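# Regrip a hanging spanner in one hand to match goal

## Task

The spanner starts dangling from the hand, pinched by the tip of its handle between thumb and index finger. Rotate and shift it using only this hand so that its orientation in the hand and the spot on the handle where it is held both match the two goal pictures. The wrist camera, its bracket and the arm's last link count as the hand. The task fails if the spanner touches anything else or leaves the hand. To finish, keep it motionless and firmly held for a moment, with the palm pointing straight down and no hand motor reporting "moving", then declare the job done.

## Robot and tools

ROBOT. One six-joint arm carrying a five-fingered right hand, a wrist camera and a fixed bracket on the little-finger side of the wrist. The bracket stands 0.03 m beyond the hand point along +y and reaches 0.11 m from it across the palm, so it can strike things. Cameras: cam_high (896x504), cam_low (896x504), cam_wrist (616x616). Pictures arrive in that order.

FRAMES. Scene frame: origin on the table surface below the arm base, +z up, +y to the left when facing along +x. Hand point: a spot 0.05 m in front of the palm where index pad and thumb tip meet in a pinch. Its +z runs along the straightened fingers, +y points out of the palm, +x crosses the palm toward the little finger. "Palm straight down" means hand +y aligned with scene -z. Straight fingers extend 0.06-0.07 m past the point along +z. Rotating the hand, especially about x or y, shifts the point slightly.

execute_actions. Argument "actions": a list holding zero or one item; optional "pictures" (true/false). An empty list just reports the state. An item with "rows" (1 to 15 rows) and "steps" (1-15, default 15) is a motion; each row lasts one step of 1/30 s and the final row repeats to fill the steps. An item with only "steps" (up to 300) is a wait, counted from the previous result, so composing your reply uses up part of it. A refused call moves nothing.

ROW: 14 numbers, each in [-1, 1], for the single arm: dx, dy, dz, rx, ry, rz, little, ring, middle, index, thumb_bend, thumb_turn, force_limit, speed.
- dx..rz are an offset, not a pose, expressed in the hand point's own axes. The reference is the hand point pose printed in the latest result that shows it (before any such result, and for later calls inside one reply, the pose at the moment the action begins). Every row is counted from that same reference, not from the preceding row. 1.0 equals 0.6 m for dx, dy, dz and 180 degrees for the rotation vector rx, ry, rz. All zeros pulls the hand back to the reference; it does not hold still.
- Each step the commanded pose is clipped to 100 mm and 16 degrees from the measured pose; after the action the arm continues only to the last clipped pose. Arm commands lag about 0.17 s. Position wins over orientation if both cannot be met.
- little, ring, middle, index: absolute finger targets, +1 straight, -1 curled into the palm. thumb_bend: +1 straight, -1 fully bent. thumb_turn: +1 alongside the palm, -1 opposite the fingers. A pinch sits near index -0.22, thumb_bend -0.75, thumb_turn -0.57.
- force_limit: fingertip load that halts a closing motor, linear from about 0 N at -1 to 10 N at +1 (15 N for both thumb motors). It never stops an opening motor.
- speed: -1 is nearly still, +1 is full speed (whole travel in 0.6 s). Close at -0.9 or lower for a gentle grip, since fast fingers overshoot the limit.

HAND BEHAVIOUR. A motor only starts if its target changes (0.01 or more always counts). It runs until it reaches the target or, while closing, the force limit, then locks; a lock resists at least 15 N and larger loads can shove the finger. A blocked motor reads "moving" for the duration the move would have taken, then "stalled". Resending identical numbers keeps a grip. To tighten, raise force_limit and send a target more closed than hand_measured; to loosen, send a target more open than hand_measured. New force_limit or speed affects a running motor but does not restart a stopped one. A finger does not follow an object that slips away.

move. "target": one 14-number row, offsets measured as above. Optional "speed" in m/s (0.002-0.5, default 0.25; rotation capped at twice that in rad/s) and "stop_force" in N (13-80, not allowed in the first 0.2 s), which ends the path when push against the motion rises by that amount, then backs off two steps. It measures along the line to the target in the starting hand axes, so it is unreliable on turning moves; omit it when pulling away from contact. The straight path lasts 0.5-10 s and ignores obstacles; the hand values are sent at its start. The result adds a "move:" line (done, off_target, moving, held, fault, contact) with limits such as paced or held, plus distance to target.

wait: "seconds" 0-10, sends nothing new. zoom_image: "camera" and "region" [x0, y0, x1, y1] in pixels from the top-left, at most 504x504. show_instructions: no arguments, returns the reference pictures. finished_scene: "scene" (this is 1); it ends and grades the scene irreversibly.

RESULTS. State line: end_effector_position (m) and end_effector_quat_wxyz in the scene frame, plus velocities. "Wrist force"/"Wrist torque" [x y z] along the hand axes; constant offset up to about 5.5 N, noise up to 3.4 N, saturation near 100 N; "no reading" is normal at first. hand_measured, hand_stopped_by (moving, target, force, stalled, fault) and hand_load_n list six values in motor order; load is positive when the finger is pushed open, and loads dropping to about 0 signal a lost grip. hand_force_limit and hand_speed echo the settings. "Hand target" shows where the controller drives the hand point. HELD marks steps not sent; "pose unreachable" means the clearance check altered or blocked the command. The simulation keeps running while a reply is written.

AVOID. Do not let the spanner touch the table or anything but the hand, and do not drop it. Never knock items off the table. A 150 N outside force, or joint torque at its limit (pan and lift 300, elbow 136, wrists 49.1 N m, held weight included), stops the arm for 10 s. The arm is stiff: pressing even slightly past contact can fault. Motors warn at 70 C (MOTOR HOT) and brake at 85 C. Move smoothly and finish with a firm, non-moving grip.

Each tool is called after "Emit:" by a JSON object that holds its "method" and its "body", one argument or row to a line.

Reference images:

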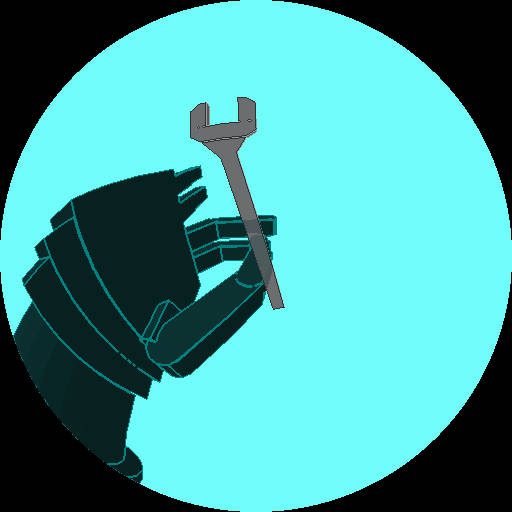

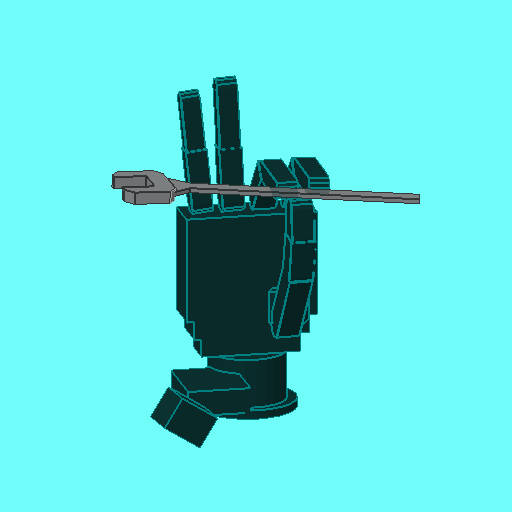

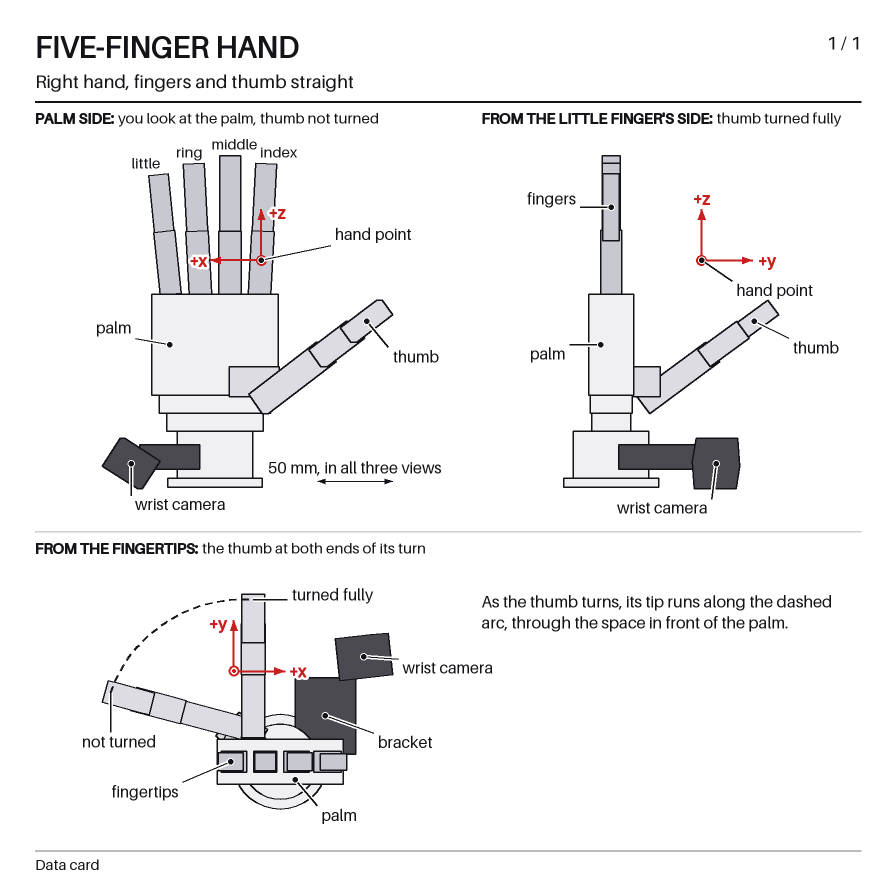

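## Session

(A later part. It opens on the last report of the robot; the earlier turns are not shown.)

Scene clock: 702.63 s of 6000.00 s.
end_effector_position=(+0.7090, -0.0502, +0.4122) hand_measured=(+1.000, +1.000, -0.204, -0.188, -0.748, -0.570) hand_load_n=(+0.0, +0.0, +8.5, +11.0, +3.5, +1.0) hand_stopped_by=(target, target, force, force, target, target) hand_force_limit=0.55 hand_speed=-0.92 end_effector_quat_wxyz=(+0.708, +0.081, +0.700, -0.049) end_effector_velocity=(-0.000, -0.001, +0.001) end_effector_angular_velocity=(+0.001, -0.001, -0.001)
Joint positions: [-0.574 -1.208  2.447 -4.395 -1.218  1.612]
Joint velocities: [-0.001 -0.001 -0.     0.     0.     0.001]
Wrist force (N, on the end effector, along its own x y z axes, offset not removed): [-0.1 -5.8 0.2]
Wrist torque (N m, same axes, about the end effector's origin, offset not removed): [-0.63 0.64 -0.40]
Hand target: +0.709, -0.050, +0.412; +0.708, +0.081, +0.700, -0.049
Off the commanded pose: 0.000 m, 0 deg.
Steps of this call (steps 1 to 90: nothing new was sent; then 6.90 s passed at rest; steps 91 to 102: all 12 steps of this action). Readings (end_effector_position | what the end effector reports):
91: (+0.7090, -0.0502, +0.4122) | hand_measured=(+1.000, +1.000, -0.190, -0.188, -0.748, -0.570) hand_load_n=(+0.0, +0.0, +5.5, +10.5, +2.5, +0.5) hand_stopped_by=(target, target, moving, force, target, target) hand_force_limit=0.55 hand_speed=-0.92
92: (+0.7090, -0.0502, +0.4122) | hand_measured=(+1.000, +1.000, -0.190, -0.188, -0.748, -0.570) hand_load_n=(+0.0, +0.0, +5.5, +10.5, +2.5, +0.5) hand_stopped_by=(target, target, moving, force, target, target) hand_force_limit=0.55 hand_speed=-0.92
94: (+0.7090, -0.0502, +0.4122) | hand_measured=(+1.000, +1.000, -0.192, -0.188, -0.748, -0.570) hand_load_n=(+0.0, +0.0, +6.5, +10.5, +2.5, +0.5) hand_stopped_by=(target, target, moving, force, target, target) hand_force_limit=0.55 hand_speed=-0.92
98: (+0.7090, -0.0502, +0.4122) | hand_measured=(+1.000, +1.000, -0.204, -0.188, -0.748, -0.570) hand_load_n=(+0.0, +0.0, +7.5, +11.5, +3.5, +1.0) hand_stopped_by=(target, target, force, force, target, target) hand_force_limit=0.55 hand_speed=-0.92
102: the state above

Emit:
{"method": "move", "body": {
  "target": [0.156,-0.0558,0,0,0,-0.5176,1,1,-0.34,-0.21,-0.75,-0.57,0.55,-0.92],
  "speed": 0.3
}}

Emit:
{"method": "zoom_image", "body": {
  "camera": "cam_wrist",
  "region": [180, 100, 420, 380]
}}

Scene clock: 716.03 s of 6000.00 s.
end_effector_position=(+0.7043, -0.0789, +0.3172) hand_measured=(+1.000, +1.000, -0.204, -0.188, -0.748, -0.570) hand_load_n=(+0.0, +0.0, +8.0, +11.5, +3.5, +1.0) hand_stopped_by=(target, target, force, force, target, target) hand_force_limit=0.55 hand_speed=-0.92 end_effector_quat_wxyz=(+0.451, -0.453, +0.540, -0.548) end_effector_velocity=(+0.000, -0.000, -0.001) end_effector_angular_velocity=(-0.006, +0.002, -0.001)
Joint positions: [-0.576 -1.205  2.448 -4.398 -1.216 -0.013]
Joint velocities: [ 0.001  0.001 -0.    -0.    -0.002 -0.007]
Wrist force (N, on the end effector, along its own x y z axes, offset not removed): [-1.0 -1.6 -5.2]
Wrist torque (N m, same axes, about the end effector's origin, offset not removed): [0.22 0.77 -0.13]
Hand target: +0.704, -0.079, +0.317; +0.451, -0.453, +0.540, -0.548
Off the commanded pose: 0.000 m, 0 deg.
After step 90, 7.23 s passed at rest.
move: done

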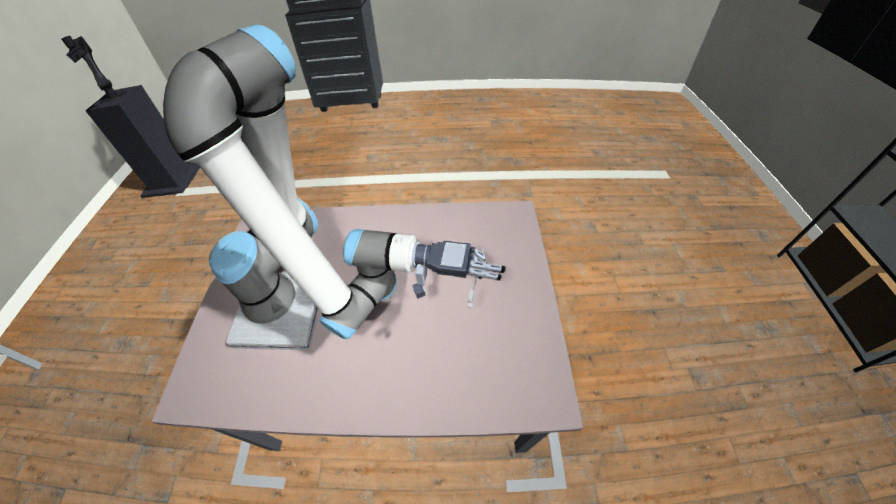

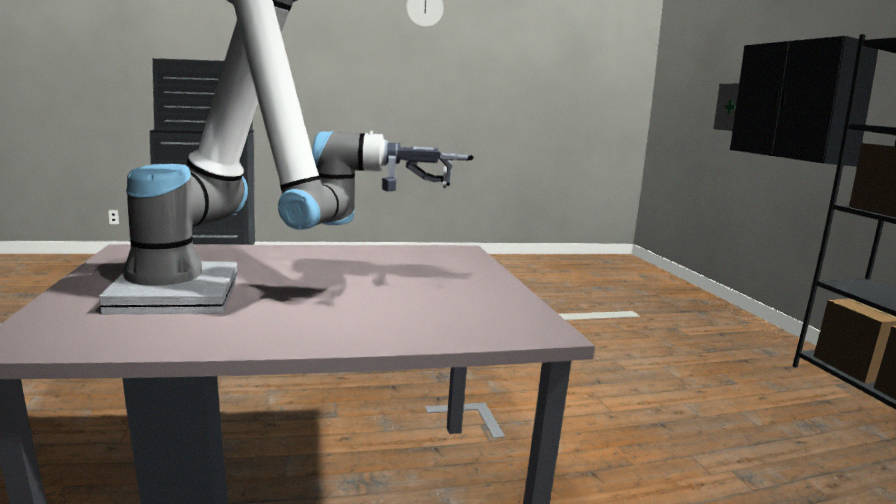

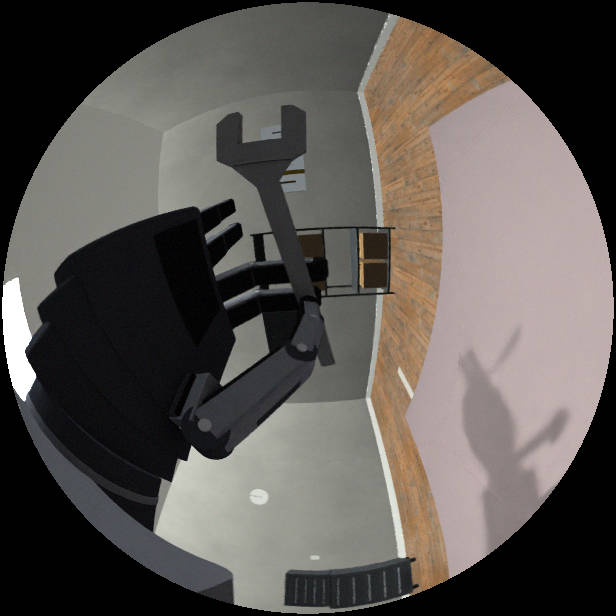

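Region (180, 100, 420, 380) of cam_wrist's 616x616 image, scaled by 1.800, with more detail than that image has; it fills the left 432 columns of this view, and the rest is white.

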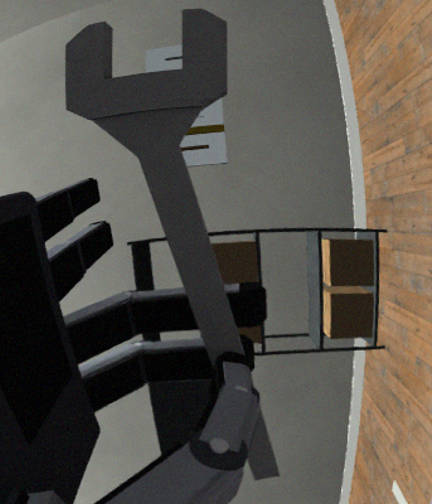

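Emit:
{"method": "move", "body": {
  "target": [0.1365,-0.0255,0,0,0,-0.4167,1,1,-0.34,-0.21,-0.75,-0.57,0.55,-0.92],
  "speed": 0.35
}}

Emit:
{"method": "zoom_image", "body": {
  "camera": "cam_low",
  "region": [380, 100, 510, 220]
}}

Scene clock: 775.17 s of 6000.00 s.
end_effector_position=(+0.6892, -0.1593, +0.3332) hand_measured=(+1.000, +1.000, -0.204, -0.188, -0.748, -0.570) hand_load_n=(+0.0, +0.0, +8.0, +11.5, +3.5, +1.0) hand_stopped_by=(target, target, force, force, target, target) hand_force_limit=0.55 hand_speed=-0.92 end_effector_quat_wxyz=(-0.025, +0.688, -0.153, +0.709) end_effector_velocity=(-0.000, -0.002, +0.001) end_effector_angular_velocity=(-0.009, +0.001, -0.001)
Joint positions: [-0.578 -1.207  2.448 -4.396 -1.214 -1.322]
Joint velocities: [-0.002 -0.     0.    -0.001  0.001 -0.008]
Wrist force (N, on the end effector, along its own x y z axes, offset not removed): [2.8 -0.3 2.0]
Wrist torque (N m, same axes, about the end effector's origin, offset not removed): [-0.10 -0.24 0.20]
Hand target: +0.689, -0.159, +0.333; -0.025, +0.688, -0.153, +0.709
Off the commanded pose: 0.000 m, 0 deg.
After step 90, 53.77 s passed at rest.
move: done

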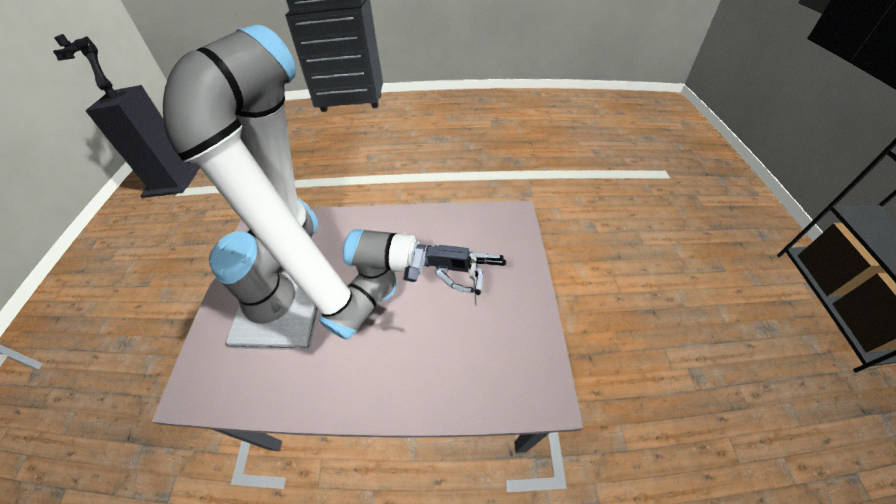

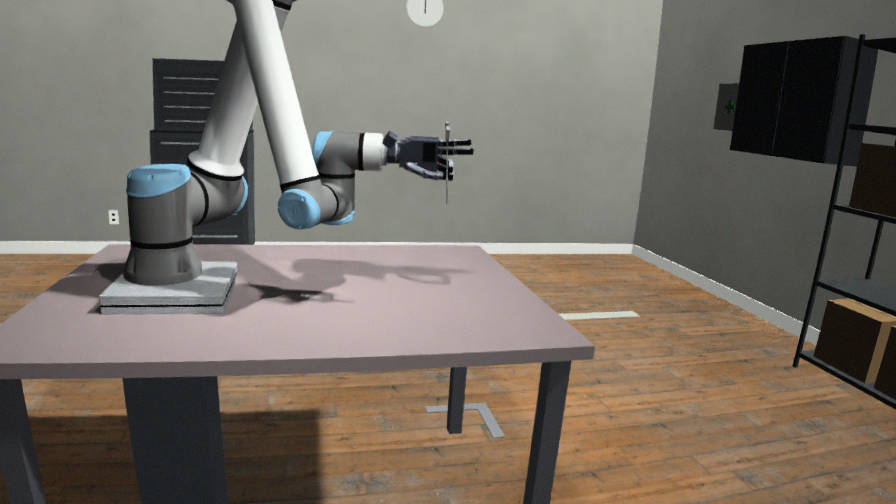

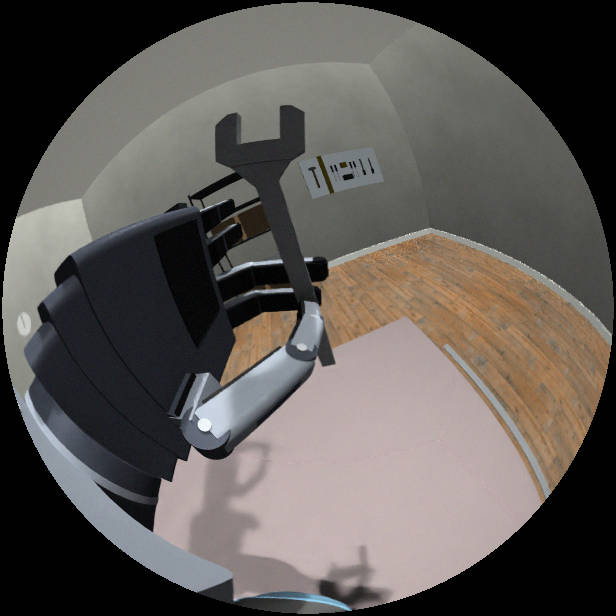

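Region (380, 100, 510, 220) of cam_low's 896x504 image, scaled by 3.877, with more detail than that image has; it fills the top 465 rows of this view, and the rest is white.

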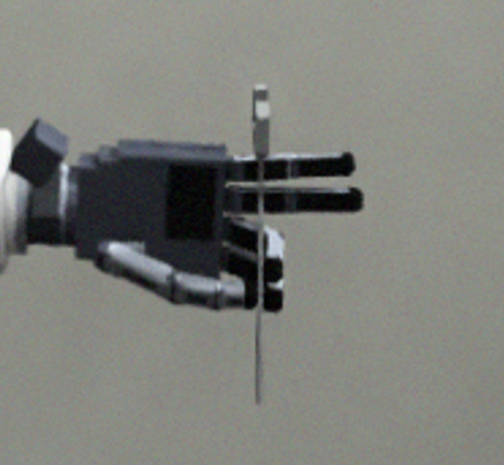

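Emit:
{"method": "execute_actions", "body": {
  "actions": [
    {"rows": [[0,0,0,0,0,0,1,1,-0.168,-0.175,-0.75,-0.57,0.55,-0.85]], "steps": 12}
  ],
  "pictures": false
}}

Scene clock: 789.13 s of 6000.00 s.
end_effector_position=(+0.6892, -0.1593, +0.3331) hand_measured=(+1.000, +1.000, -0.168, -0.172, -0.748, -0.570) hand_load_n=(+0.0, +0.0, +0.5, +4.0, +1.5, +0.5) hand_stopped_by=(target, target, target, target, target, target) hand_force_limit=0.55 hand_speed=-0.85 end_effector_quat_wxyz=(-0.025, +0.688, -0.153, +0.709) end_effector_velocity=(-0.000, -0.001, -0.000) end_effector_angular_velocity=(+0.002, +0.000, -0.001)
Joint positions: [-0.578 -1.206  2.448 -4.397 -1.214 -1.322]
Joint velocities: [-0.001  0.     0.     0.    -0.     0.001]
Wrist force (N, on the end effector, along its own x y z axes, offset not removed): [1.3 2.9 1.1]
Wrist torque (N m, same axes, about the end effector's origin, offset not removed): [0.40 0.15 0.19]
Hand target: +0.689, -0.159, +0.333; -0.025, +0.688, -0.153, +0.709
Off the commanded pose: 0.000 m, 0 deg.
Steps of this call (steps 1 to 90: nothing new was sent; then 10.57 s passed at rest; steps 91 to 102: all 12 steps of this action). Readings (end_effector_position | what the end effector reports):
91: (+0.6892, -0.1593, +0.3332) | hand_measured=(+1.000, +1.000, -0.204, -0.188, -0.748, -0.570) hand_load_n=(+0.0, +0.0, +8.0, +11.5, +3.5, +1.0) hand_stopped_by=(target, target, moving, moving, target, target) hand_force_limit=0.55 hand_speed=-0.85
92: (+0.6892, -0.1593, +0.3332) | hand_measured=(+1.000, +1.000, -0.204, -0.188, -0.748, -0.570) hand_load_n=(+0.0, +0.0, +8.0, +11.5, +3.5, +1.0) hand_stopped_by=(target, target, moving, moving, target, target) hand_force_limit=0.55 hand_speed=-0.85
94: (+0.6892, -0.1593, +0.3332) | hand_measured=(+1.000, +1.000, -0.198, -0.180, -0.748, -0.570) hand_load_n=(+0.0, +0.0, +6.0, +8.5, +3.0, +1.0) hand_stopped_by=(target, target, moving, moving, target, target) hand_force_limit=0.55 hand_speed=-0.85
98: (+0.6892, -0.1593, +0.3331) | hand_measured=(+1.000, +1.000, -0.168, -0.174, -0.748, -0.570) hand_load_n=(+0.0, +0.0, +0.0, +4.5, +1.5, +0.5) hand_stopped_by=(target, target, moving, moving, target, target) hand_force_limit=0.55 hand_speed=-0.85
102: the state above

Now turn the thumb a bit toward the middle finger.

Emit:
{"method": "execute_actions", "body": {
  "actions": [
    {"rows": [[0,0,0,0,0,0,1,1,-0.168,-0.175,-0.75,-0.66,0.55,-0.85]], "steps": 15}
  ]
}}

Emit:
{"method": "zoom_image", "body": {
  "camera": "cam_wrist",
  "region": [180, 100, 420, 380]
}}

Scene clock: 795.03 s of 6000.00 s.
end_effector_position=(+0.6892, -0.1593, +0.3332) hand_measured=(+1.000, +1.000, -0.168, -0.172, -0.748, -0.654) hand_load_n=(+0.0, +0.0, +1.0, +3.5, +1.5, +2.5) hand_stopped_by=(target, target, target, target, target, moving) hand_force_limit=0.55 hand_speed=-0.85 end_effector_quat_wxyz=(-0.025, +0.688, -0.153, +0.709) end_effector_velocity=(+0.000, +0.000, +0.000) end_effector_angular_velocity=(+0.001, -0.000, +0.001)
Joint positions: [-0.578 -1.207  2.448 -4.396 -1.214 -1.322]
Joint velocities: [ 0.001 -0.     0.    -0.     0.     0.001]
Wrist force (N, on the end effector, along its own x y z axes, offset not removed): [-3.1 0.1 0.1]
Wrist torque (N m, same axes, about the end effector's origin, offset not removed): [0.18 0.91 -0.30]
Hand target: +0.689, -0.159, +0.333; -0.025, +0.688, -0.153, +0.709
Off the commanded pose: 0.000 m, 0 deg.
Steps of this call (steps 1 to 90: nothing new was sent; then 2.40 s passed at rest; steps 91 to 105: all 15 steps of this action). Readings (end_effector_position | what the end effector reports):
91: (+0.6892, -0.1593, +0.3332) | hand_measured=(+1.000, +1.000, -0.168, -0.172, -0.748, -0.570) hand_load_n=(+0.0, +0.0, +0.5, +4.0, +1.5, +0.5) hand_stopped_by=(target, target, target, target, target, moving) hand_force_limit=0.55 hand_speed=-0.85
92: (+0.6892, -0.1593, +0.3332) | hand_measured=(+1.000, +1.000, -0.168, -0.172, -0.748, -0.570) hand_load_n=(+0.0, +0.0, +0.5, +4.0, +1.5, +0.5) hand_stopped_by=(target, target, target, target, target, moving) hand_force_limit=0.55 hand_speed=-0.85
94: (+0.6892, -0.1593, +0.3332) | hand_measured=(+1.000, +1.000, -0.168, -0.172, -0.748, -0.576) hand_load_n=(+0.0, +0.0, +1.0, +4.0, +1.5, +1.5) hand_stopped_by=(target, target, target, target, target, moving) hand_force_limit=0.55 hand_speed=-0.85
98: (+0.6892, -0.1593, +0.3332) | hand_measured=(+1.000, +1.000, -0.168, -0.172, -0.748, -0.604) hand_load_n=(+0.0, +0.0, +1.0, +3.5, +1.5, +2.5) hand_stopped_by=(target, target, target, target, target, moving) hand_force_limit=0.55 hand_speed=-0.85
105: the state above

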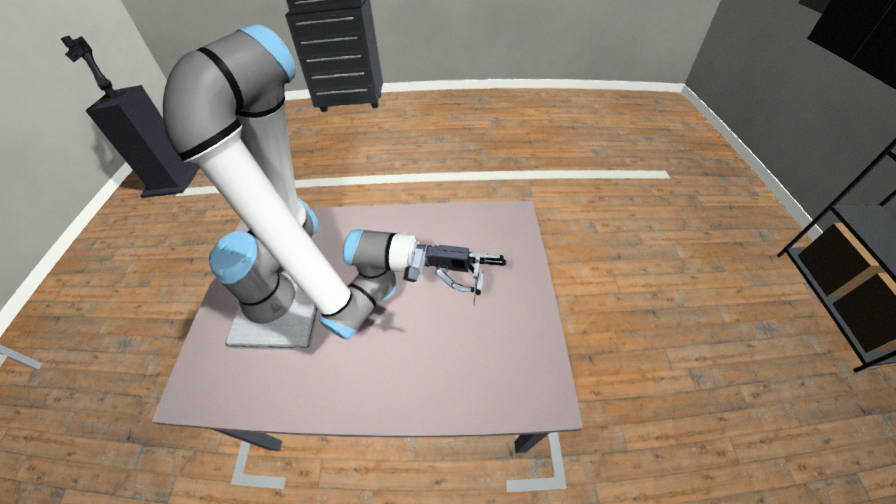

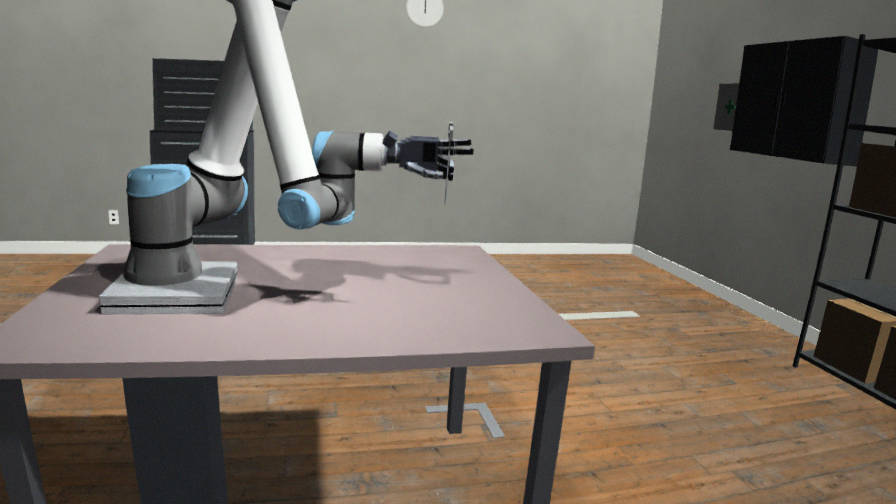

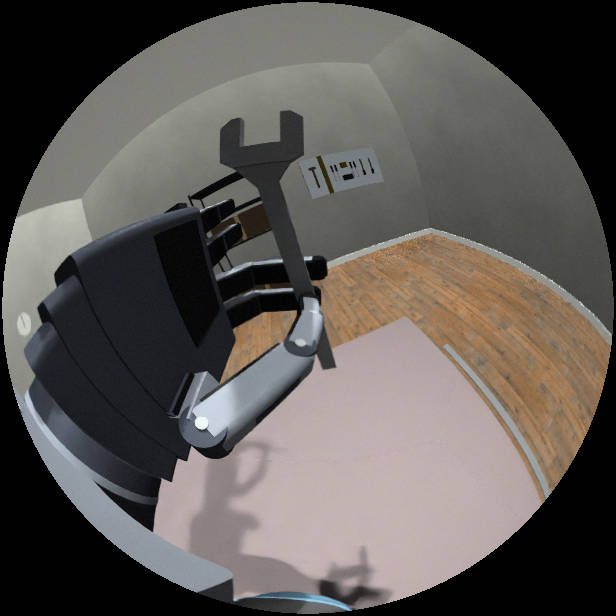

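Region (180, 100, 420, 380) of cam_wrist's 616x616 image, scaled by 1.800, with more detail than that image has; it fills the left 432 columns of this view, and the rest is white.

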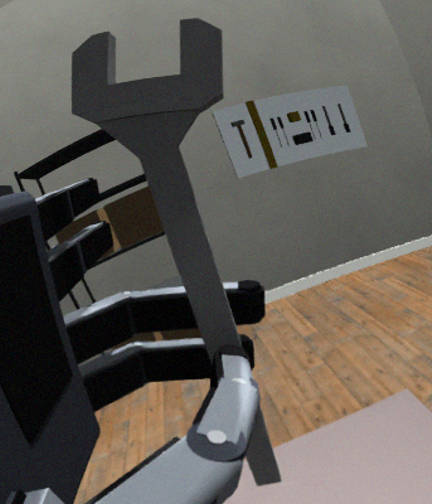

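Emit:
{"method": "move", "body": {
  "target": [0,0,0,0,0,0,1,1,-0.168,-0.175,-0.75,-0.84,0.55,-0.85],
  "speed": 0.1
}}

Emit:
{"method": "zoom_image", "body": {
  "camera": "cam_wrist",
  "region": [180, 100, 420, 380]
}}

Scene clock: 801.63 s of 6000.00 s.
end_effector_position=(+0.6892, -0.1593, +0.3332) hand_measured=(+1.000, +1.000, -0.168, -0.172, -0.748, -0.840) hand_load_n=(+0.0, +0.0, +1.5, +3.0, +1.5, +2.0) hand_stopped_by=(target, target, target, target, target, target) hand_force_limit=0.55 hand_speed=-0.85 end_effector_quat_wxyz=(-0.025, +0.688, -0.153, +0.709) end_effector_velocity=(+0.000, +0.002, -0.001) end_effector_angular_velocity=(+0.001, +0.001, +0.003)
Joint positions: [-0.578 -1.206  2.448 -4.397 -1.214 -1.322]
Joint velocities: [ 0.002  0.001  0.    -0.     0.     0.001]
Wrist force (N, on the end effector, along its own x y z axes, offset not removed): [1.9 -2.2 2.3]
Wrist torque (N m, same axes, about the end effector's origin, offset not removed): [-0.25 -0.09 -0.06]
Hand target: +0.689, -0.159, +0.333; -0.025, +0.688, -0.153, +0.709
Off the commanded pose: 0.000 m, 0 deg.
After step 90, 2.50 s passed at rest.
move: done

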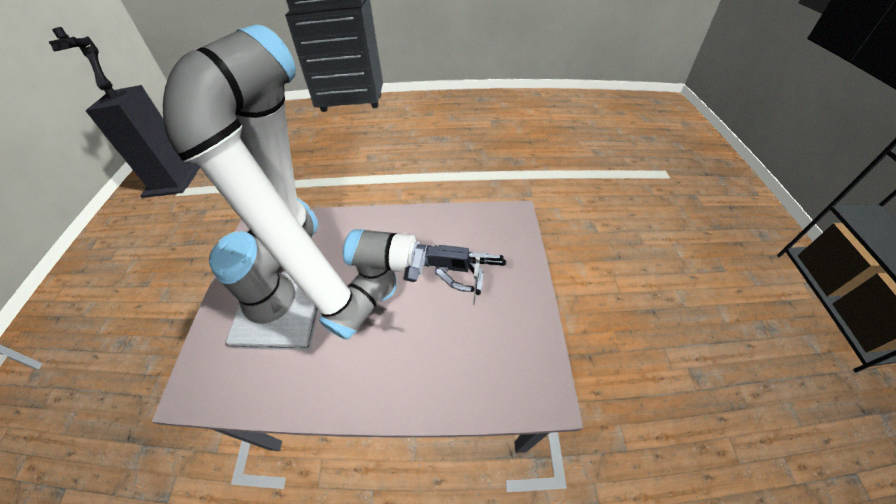

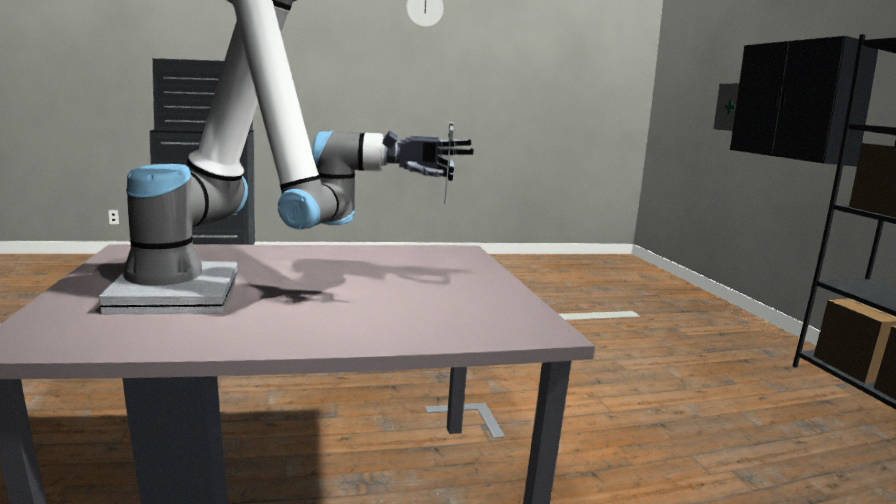

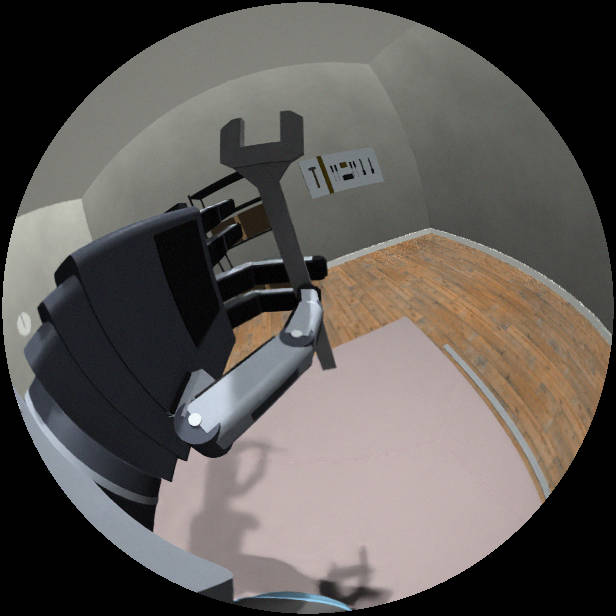

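Region (180, 100, 420, 380) of cam_wrist's 616x616 image, scaled by 1.800, with more detail than that image has; it fills the left 432 columns of this view, and the rest is white.

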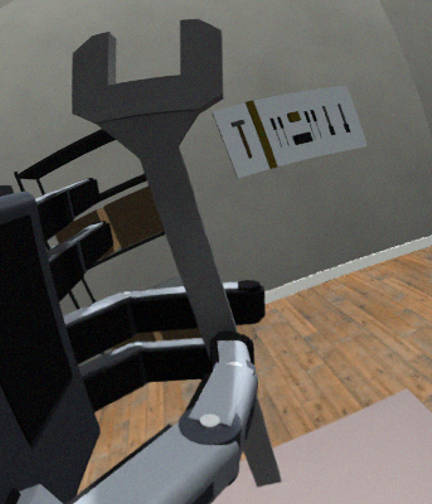

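Emit:
{"method": "execute_actions", "body": {
  "actions": [
    {"rows": [[0,0,0,0,0,0,1,1,-0.168,-0.22,-0.75,-0.84,1,-0.9]], "steps": 12}
  ],
  "pictures": false
}}

Scene clock: 816.40 s of 6000.00 s.
end_effector_position=(+0.6892, -0.1593, +0.3332) hand_measured=(+1.000, +1.000, -0.168, -0.194, -0.748, -0.840) hand_load_n=(+0.0, +0.0, +3.0, +10.0, +2.0, +1.5) hand_stopped_by=(target, target, target, force, target, target) hand_force_limit=1.00 hand_speed=-0.90 end_effector_quat_wxyz=(-0.025, +0.688, -0.153, +0.709) end_effector_velocity=(-0.000, -0.000, +0.000) end_effector_angular_velocity=(+0.000, -0.000, -0.001)
Joint positions: [-0.578 -1.207  2.448 -4.396 -1.214 -1.322]
Joint velocities: [-0. -0.  0. -0. -0.  0.]
Wrist force (N, on the end effector, along its own x y z axes, offset not removed): [1.0 -1.5 1.2]
Wrist torque (N m, same axes, about the end effector's origin, offset not removed): [-0.16 0.11 0.12]
Hand target: +0.689, -0.159, +0.333; -0.025, +0.688, -0.153, +0.709
Off the commanded pose: 0.000 m, 0 deg.
Steps of this call (steps 1 to 90: nothing new was sent; then 11.37 s passed at rest; steps 91 to 102: all 12 steps of this action). Readings (end_effector_position | what the end effector reports):
91: (+0.6892, -0.1593, +0.3332) | hand_measured=(+1.000, +1.000, -0.168, -0.172, -0.748, -0.840) hand_load_n=(+0.0, +0.0, +1.5, +3.0, +1.5, +2.0) hand_stopped_by=(target, target, target, moving, target, target) hand_force_limit=1.00 hand_speed=-0.90
92: (+0.6892, -0.1593, +0.3332) | hand_measured=(+1.000, +1.000, -0.168, -0.172, -0.748, -0.840) hand_load_n=(+0.0, +0.0, +1.5, +3.0, +1.5, +2.0) hand_stopped_by=(target, target, target, moving, target, target) hand_force_limit=1.00 hand_speed=-0.90
94: (+0.6892, -0.1593, +0.3332) | hand_measured=(+1.000, +1.000, -0.168, -0.178, -0.748, -0.840) hand_load_n=(+0.0, +0.0, +2.0, +4.0, +1.5, +2.0) hand_stopped_by=(target, target, target, moving, target, target) hand_force_limit=1.00 hand_speed=-0.90
98: (+0.6892, -0.1593, +0.3332) | hand_measured=(+1.000, +1.000, -0.168, -0.196, -0.748, -0.840) hand_load_n=(+0.0, +0.0, +3.0, +10.5, +2.0, +1.5) hand_stopped_by=(target, target, target, force, target, target) hand_force_limit=1.00 hand_speed=-0.90
102: the state above

Emit:
{"method": "execute_actions", "body": {
  "actions": [
    {"rows": [[0,0,0,0,0,0,1,1,-0.25,-0.22,-0.75,-0.84,0.75,-0.92]], "steps": 13}
  ]
}}

Emit:
{"method": "zoom_image", "body": {
  "camera": "cam_wrist",
  "region": [180, 100, 420, 380]
}}

Emit:
{"method": "zoom_image", "body": {
  "camera": "cam_low",
  "region": [380, 100, 510, 220]
}}

Scene clock: 822.27 s of 6000.00 s.
end_effector_position=(+0.6892, -0.1593, +0.3332) hand_measured=(+1.000, +1.000, -0.190, -0.194, -0.748, -0.840) hand_load_n=(+0.0, +0.0, +9.0, +11.0, +2.5, +2.0) hand_stopped_by=(target, target, force, force, target, target) hand_force_limit=0.75 hand_speed=-0.92 end_effector_quat_wxyz=(-0.025, +0.688, -0.153, +0.709) end_effector_velocity=(+0.000, +0.001, -0.001) end_effector_angular_velocity=(+0.001, +0.001, +0.001)
Joint positions: [-0.578 -1.206  2.448 -4.397 -1.214 -1.322]
Joint velocities: [ 0.001  0.001 -0.     0.     0.     0.001]
Wrist force (N, on the end effector, along its own x y z axes, offset not removed): [-2.6 -1.8 0.6]
Wrist torque (N m, same axes, about the end effector's origin, offset not removed): [-0.10 0.60 -0.16]
Hand target: +0.689, -0.159, +0.333; -0.025, +0.688, -0.153, +0.709
Off the commanded pose: 0.000 m, 0 deg.
Steps of this call (steps 1 to 90: nothing new was sent; then 2.43 s passed at rest; steps 91 to 103: all 13 steps of this action). Readings (end_effector_position | what the end effector reports):
91: (+0.6892, -0.1593, +0.3332) | hand_measured=(+1.000, +1.000, -0.168, -0.194, -0.748, -0.840) hand_load_n=(+0.0, +0.0, +3.0, +10.0, +2.0, +1.5) hand_stopped_by=(target, target, moving, force, target, target) hand_force_limit=0.75 hand_speed=-0.92
92: (+0.6892, -0.1593, +0.3332) | hand_measured=(+1.000, +1.000, -0.168, -0.194, -0.748, -0.840) hand_load_n=(+0.0, +0.0, +3.0, +10.0, +2.0, +1.5) hand_stopped_by=(target, target, moving, force, target, target) hand_force_limit=0.75 hand_speed=-0.92
94: (+0.6892, -0.1593, +0.3332) | hand_measured=(+1.000, +1.000, -0.172, -0.194, -0.748, -0.840) hand_load_n=(+0.0, +0.0, +4.0, +10.0, +2.0, +1.5) hand_stopped_by=(target, target, moving, force, target, target) hand_force_limit=0.75 hand_speed=-0.92
98: (+0.6892, -0.1593, +0.3332) | hand_measured=(+1.000, +1.000, -0.188, -0.194, -0.748, -0.840) hand_load_n=(+0.0, +0.0, +8.0, +11.0, +2.5, +2.0) hand_stopped_by=(target, target, moving, force, target, target) hand_force_limit=0.75 hand_speed=-0.92
103: the state above

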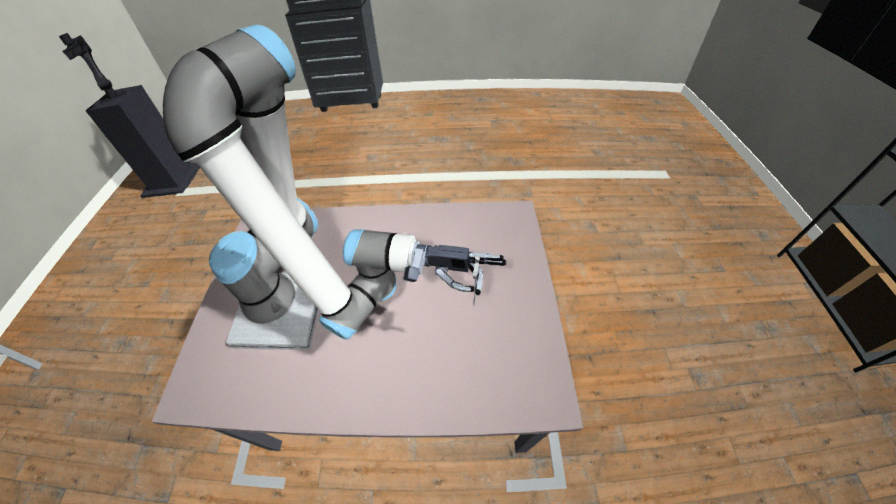

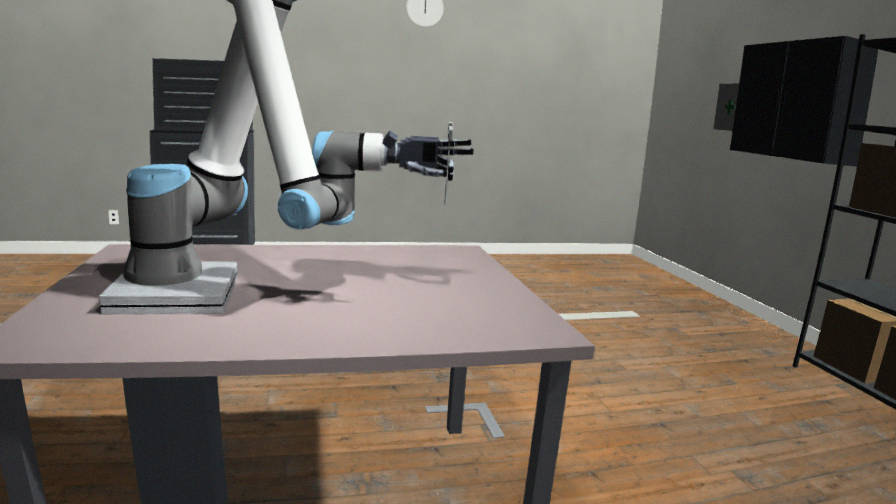

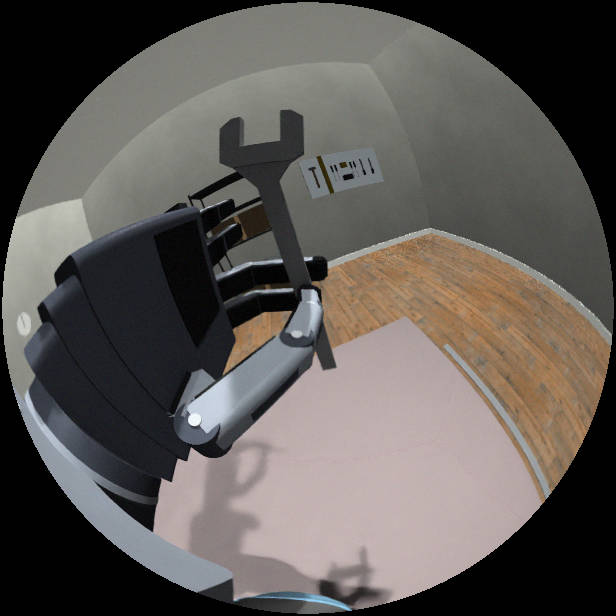

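Region (180, 100, 420, 380) of cam_wrist's 616x616 image, scaled by 1.800, with more detail than that image has; it fills the left 432 columns of this view, and the rest is white.

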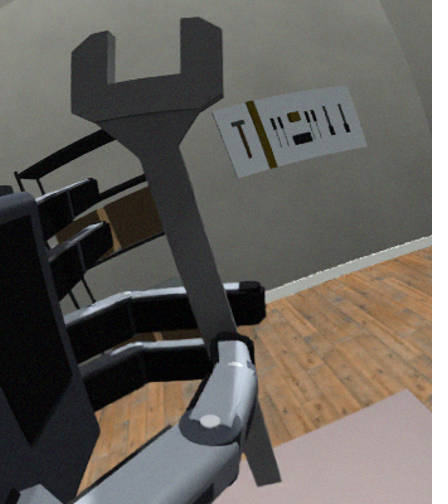

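Region (380, 100, 510, 220) of cam_low's 896x504 image, scaled by 3.877, with more detail than that image has; it fills the top 465 rows of this view, and the rest is white.

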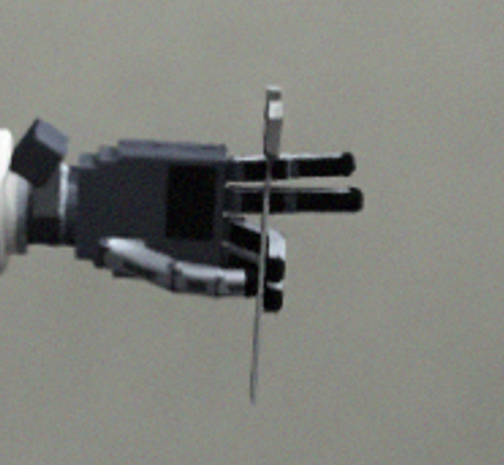

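Emit:
{"method": "move", "body": {
  "target": [-0.0599,-0.1253,0,0,0,0.4167,1,1,-0.25,-0.22,-0.75,-0.84,0.75,-0.92],
  "speed": 0.35
}}

Emit:
{"method": "wait", "body": {
  "seconds": 1.5
}}

Scene clock: 834.33 s of 6000.00 s.
end_effector_position=(+0.7043, -0.0789, +0.3172) hand_measured=(+1.000, +1.000, -0.190, -0.194, -0.748, -0.840) hand_load_n=(+0.0, +0.0, +9.0, +11.0, +2.5, +2.0) hand_stopped_by=(target, target, force, force, target, target) hand_force_limit=0.75 hand_speed=-0.92 end_effector_quat_wxyz=(+0.451, -0.453, +0.540, -0.548) end_effector_velocity=(-0.000, -0.000, +0.001) end_effector_angular_velocity=(+0.007, -0.004, -0.001)
Joint positions: [-0.576 -1.206  2.448 -4.397 -1.216 -0.013]
Joint velocities: [-0.001 -0.    -0.    -0.003 -0.     0.009]
Wrist force (N, on the end effector, along its own x y z axes, offset not removed): [1.3 -3.4 0.0]
Wrist torque (N m, same axes, about the end effector's origin, offset not removed): [-0.30 0.37 0.12]
Hand target: +0.704, -0.079, +0.317; +0.451, -0.453, +0.540, -0.547
Off the commanded pose: 0.000 m, 0 deg.
After step 90, 6.70 s passed at rest.
move: done

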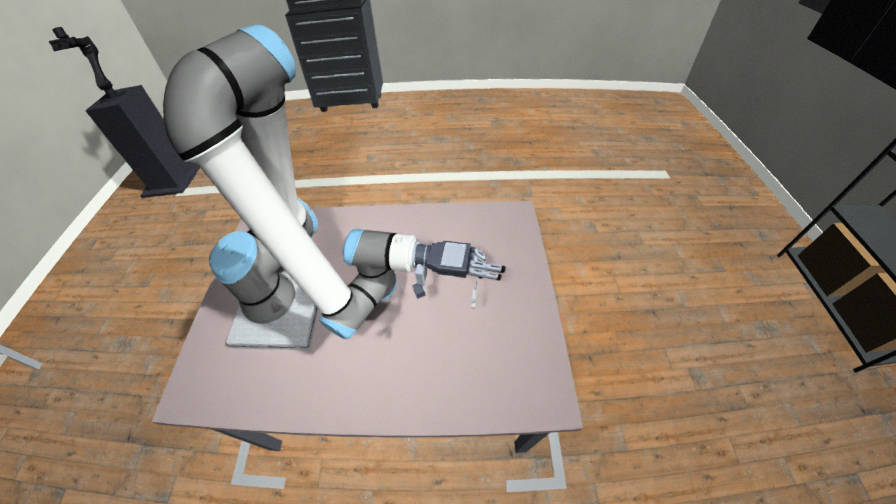

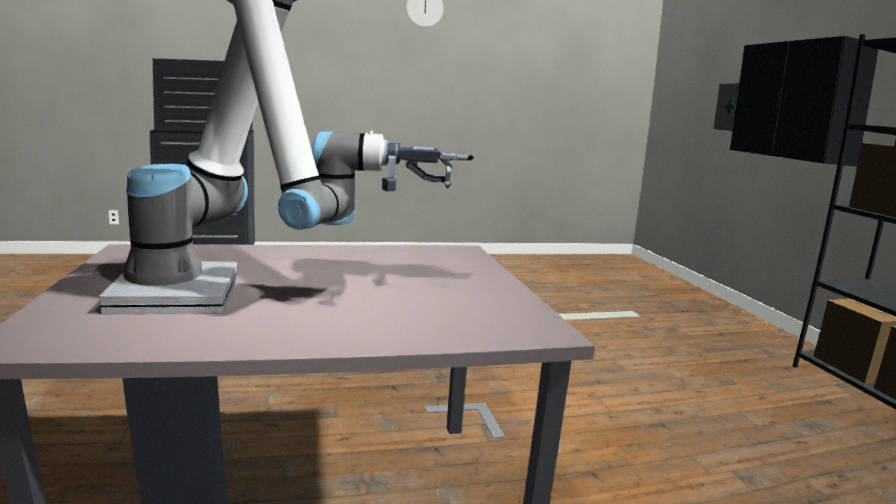

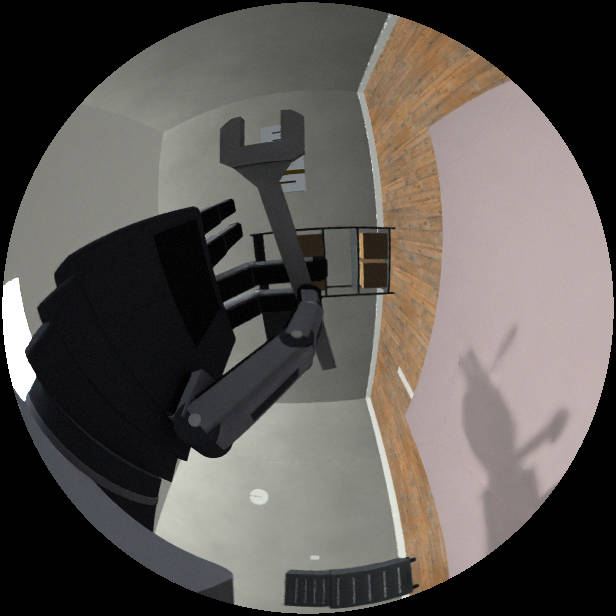

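Scene clock: 835.83 s of 6000.00 s.
end_effector_position=(+0.7043, -0.0789, +0.3172) hand_measured=(+1.000, +1.000, -0.190, -0.194, -0.748, -0.840) hand_load_n=(+0.0, +0.0, +9.0, +11.0, +2.5, +2.0) hand_stopped_by=(target, target, force, force, target, target) hand_force_limit=0.75 hand_speed=-0.92 end_effector_quat_wxyz=(+0.451, -0.453, +0.540, -0.547) end_effector_velocity=(+0.000, +0.000, -0.001) end_effector_angular_velocity=(+0.000, +0.001, +0.001)
Joint positions: [-0.576 -1.205  2.448 -4.398 -1.216 -0.013]
Joint velocities: [ 0.     0.002 -0.    -0.     0.    -0.001]
Wrist force (N, on the end effector, along its own x y z axes, offset not removed): [3.5 1.6 1.4]
Wrist torque (N m, same axes, about the end effector's origin, offset not removed): [0.33 -0.13 0.39]
Hand target: +0.704, -0.079, +0.317; +0.451, -0.453, +0.540, -0.547
Off the commanded pose: 0.000 m, 0 deg.
Steps of this call (steps 1 to 45: nothing new was sent). Readings (end_effector_position | what the end effector reports):
1: (+0.7043, -0.0789, +0.3172) | hand_measured=(+1.000, +1.000, -0.190, -0.194, -0.748, -0.840) hand_load_n=(+0.0, +0.0, +9.0, +11.0, +2.5, +2.0) hand_stopped_by=(target, target, force, force, target, target) hand_force_limit=0.75 hand_speed=-0.92
2: (+0.7043, -0.0789, +0.3172) | hand_measured=(+1.000, +1.000, -0.190, -0.194, -0.748, -0.840) hand_load_n=(+0.0, +0.0, +9.0, +11.0, +2.5, +2.0) hand_stopped_by=(target, target, force, force, target, target) hand_force_limit=0.75 hand_speed=-0.92
4: (+0.7043, -0.0789, +0.3172) | hand_measured=(+1.000, +1.000, -0.190, -0.194, -0.748, -0.840) hand_load_n=(+0.0, +0.0, +9.0, +11.0, +2.5, +2.0) hand_stopped_by=(target, target, force, force, target, target) hand_force_limit=0.75 hand_speed=-0.92
8: (+0.7043, -0.0789, +0.3172) | hand_measured=(+1.000, +1.000, -0.190, -0.194, -0.748, -0.840) hand_load_n=(+0.0, +0.0, +9.0, +11.0, +2.5, +2.0) hand_stopped_by=(target, target, force, force, target, target) hand_force_limit=0.75 hand_speed=-0.92
45: the state above

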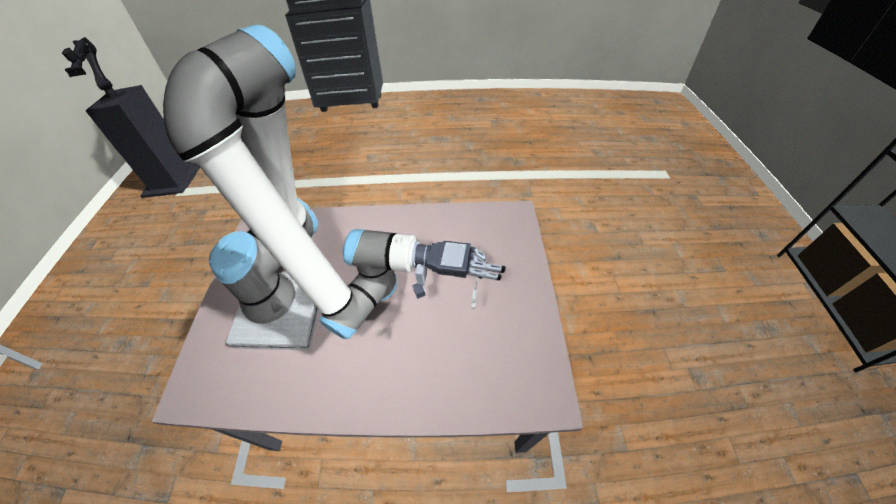

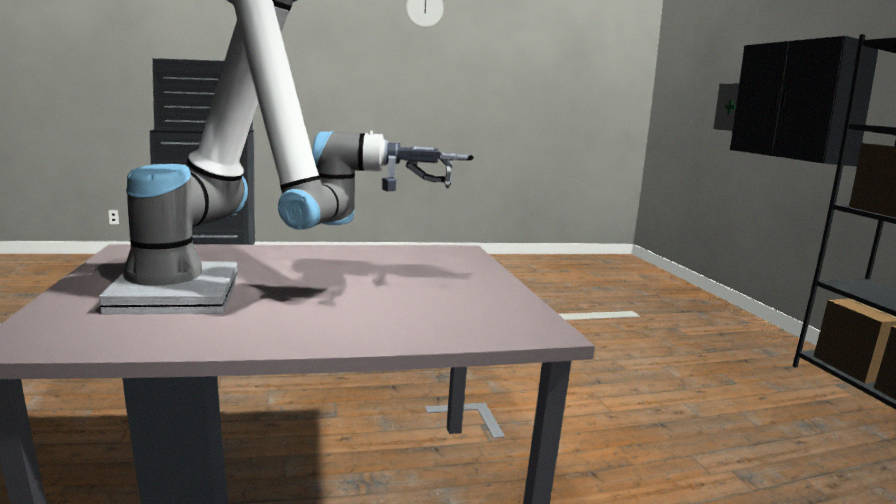

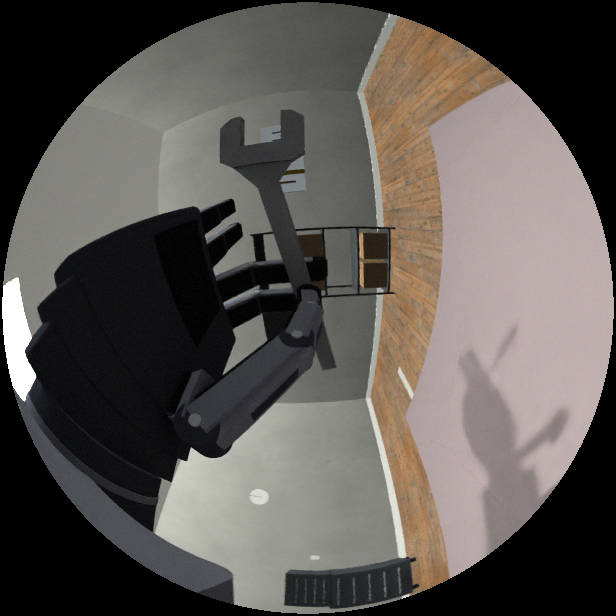

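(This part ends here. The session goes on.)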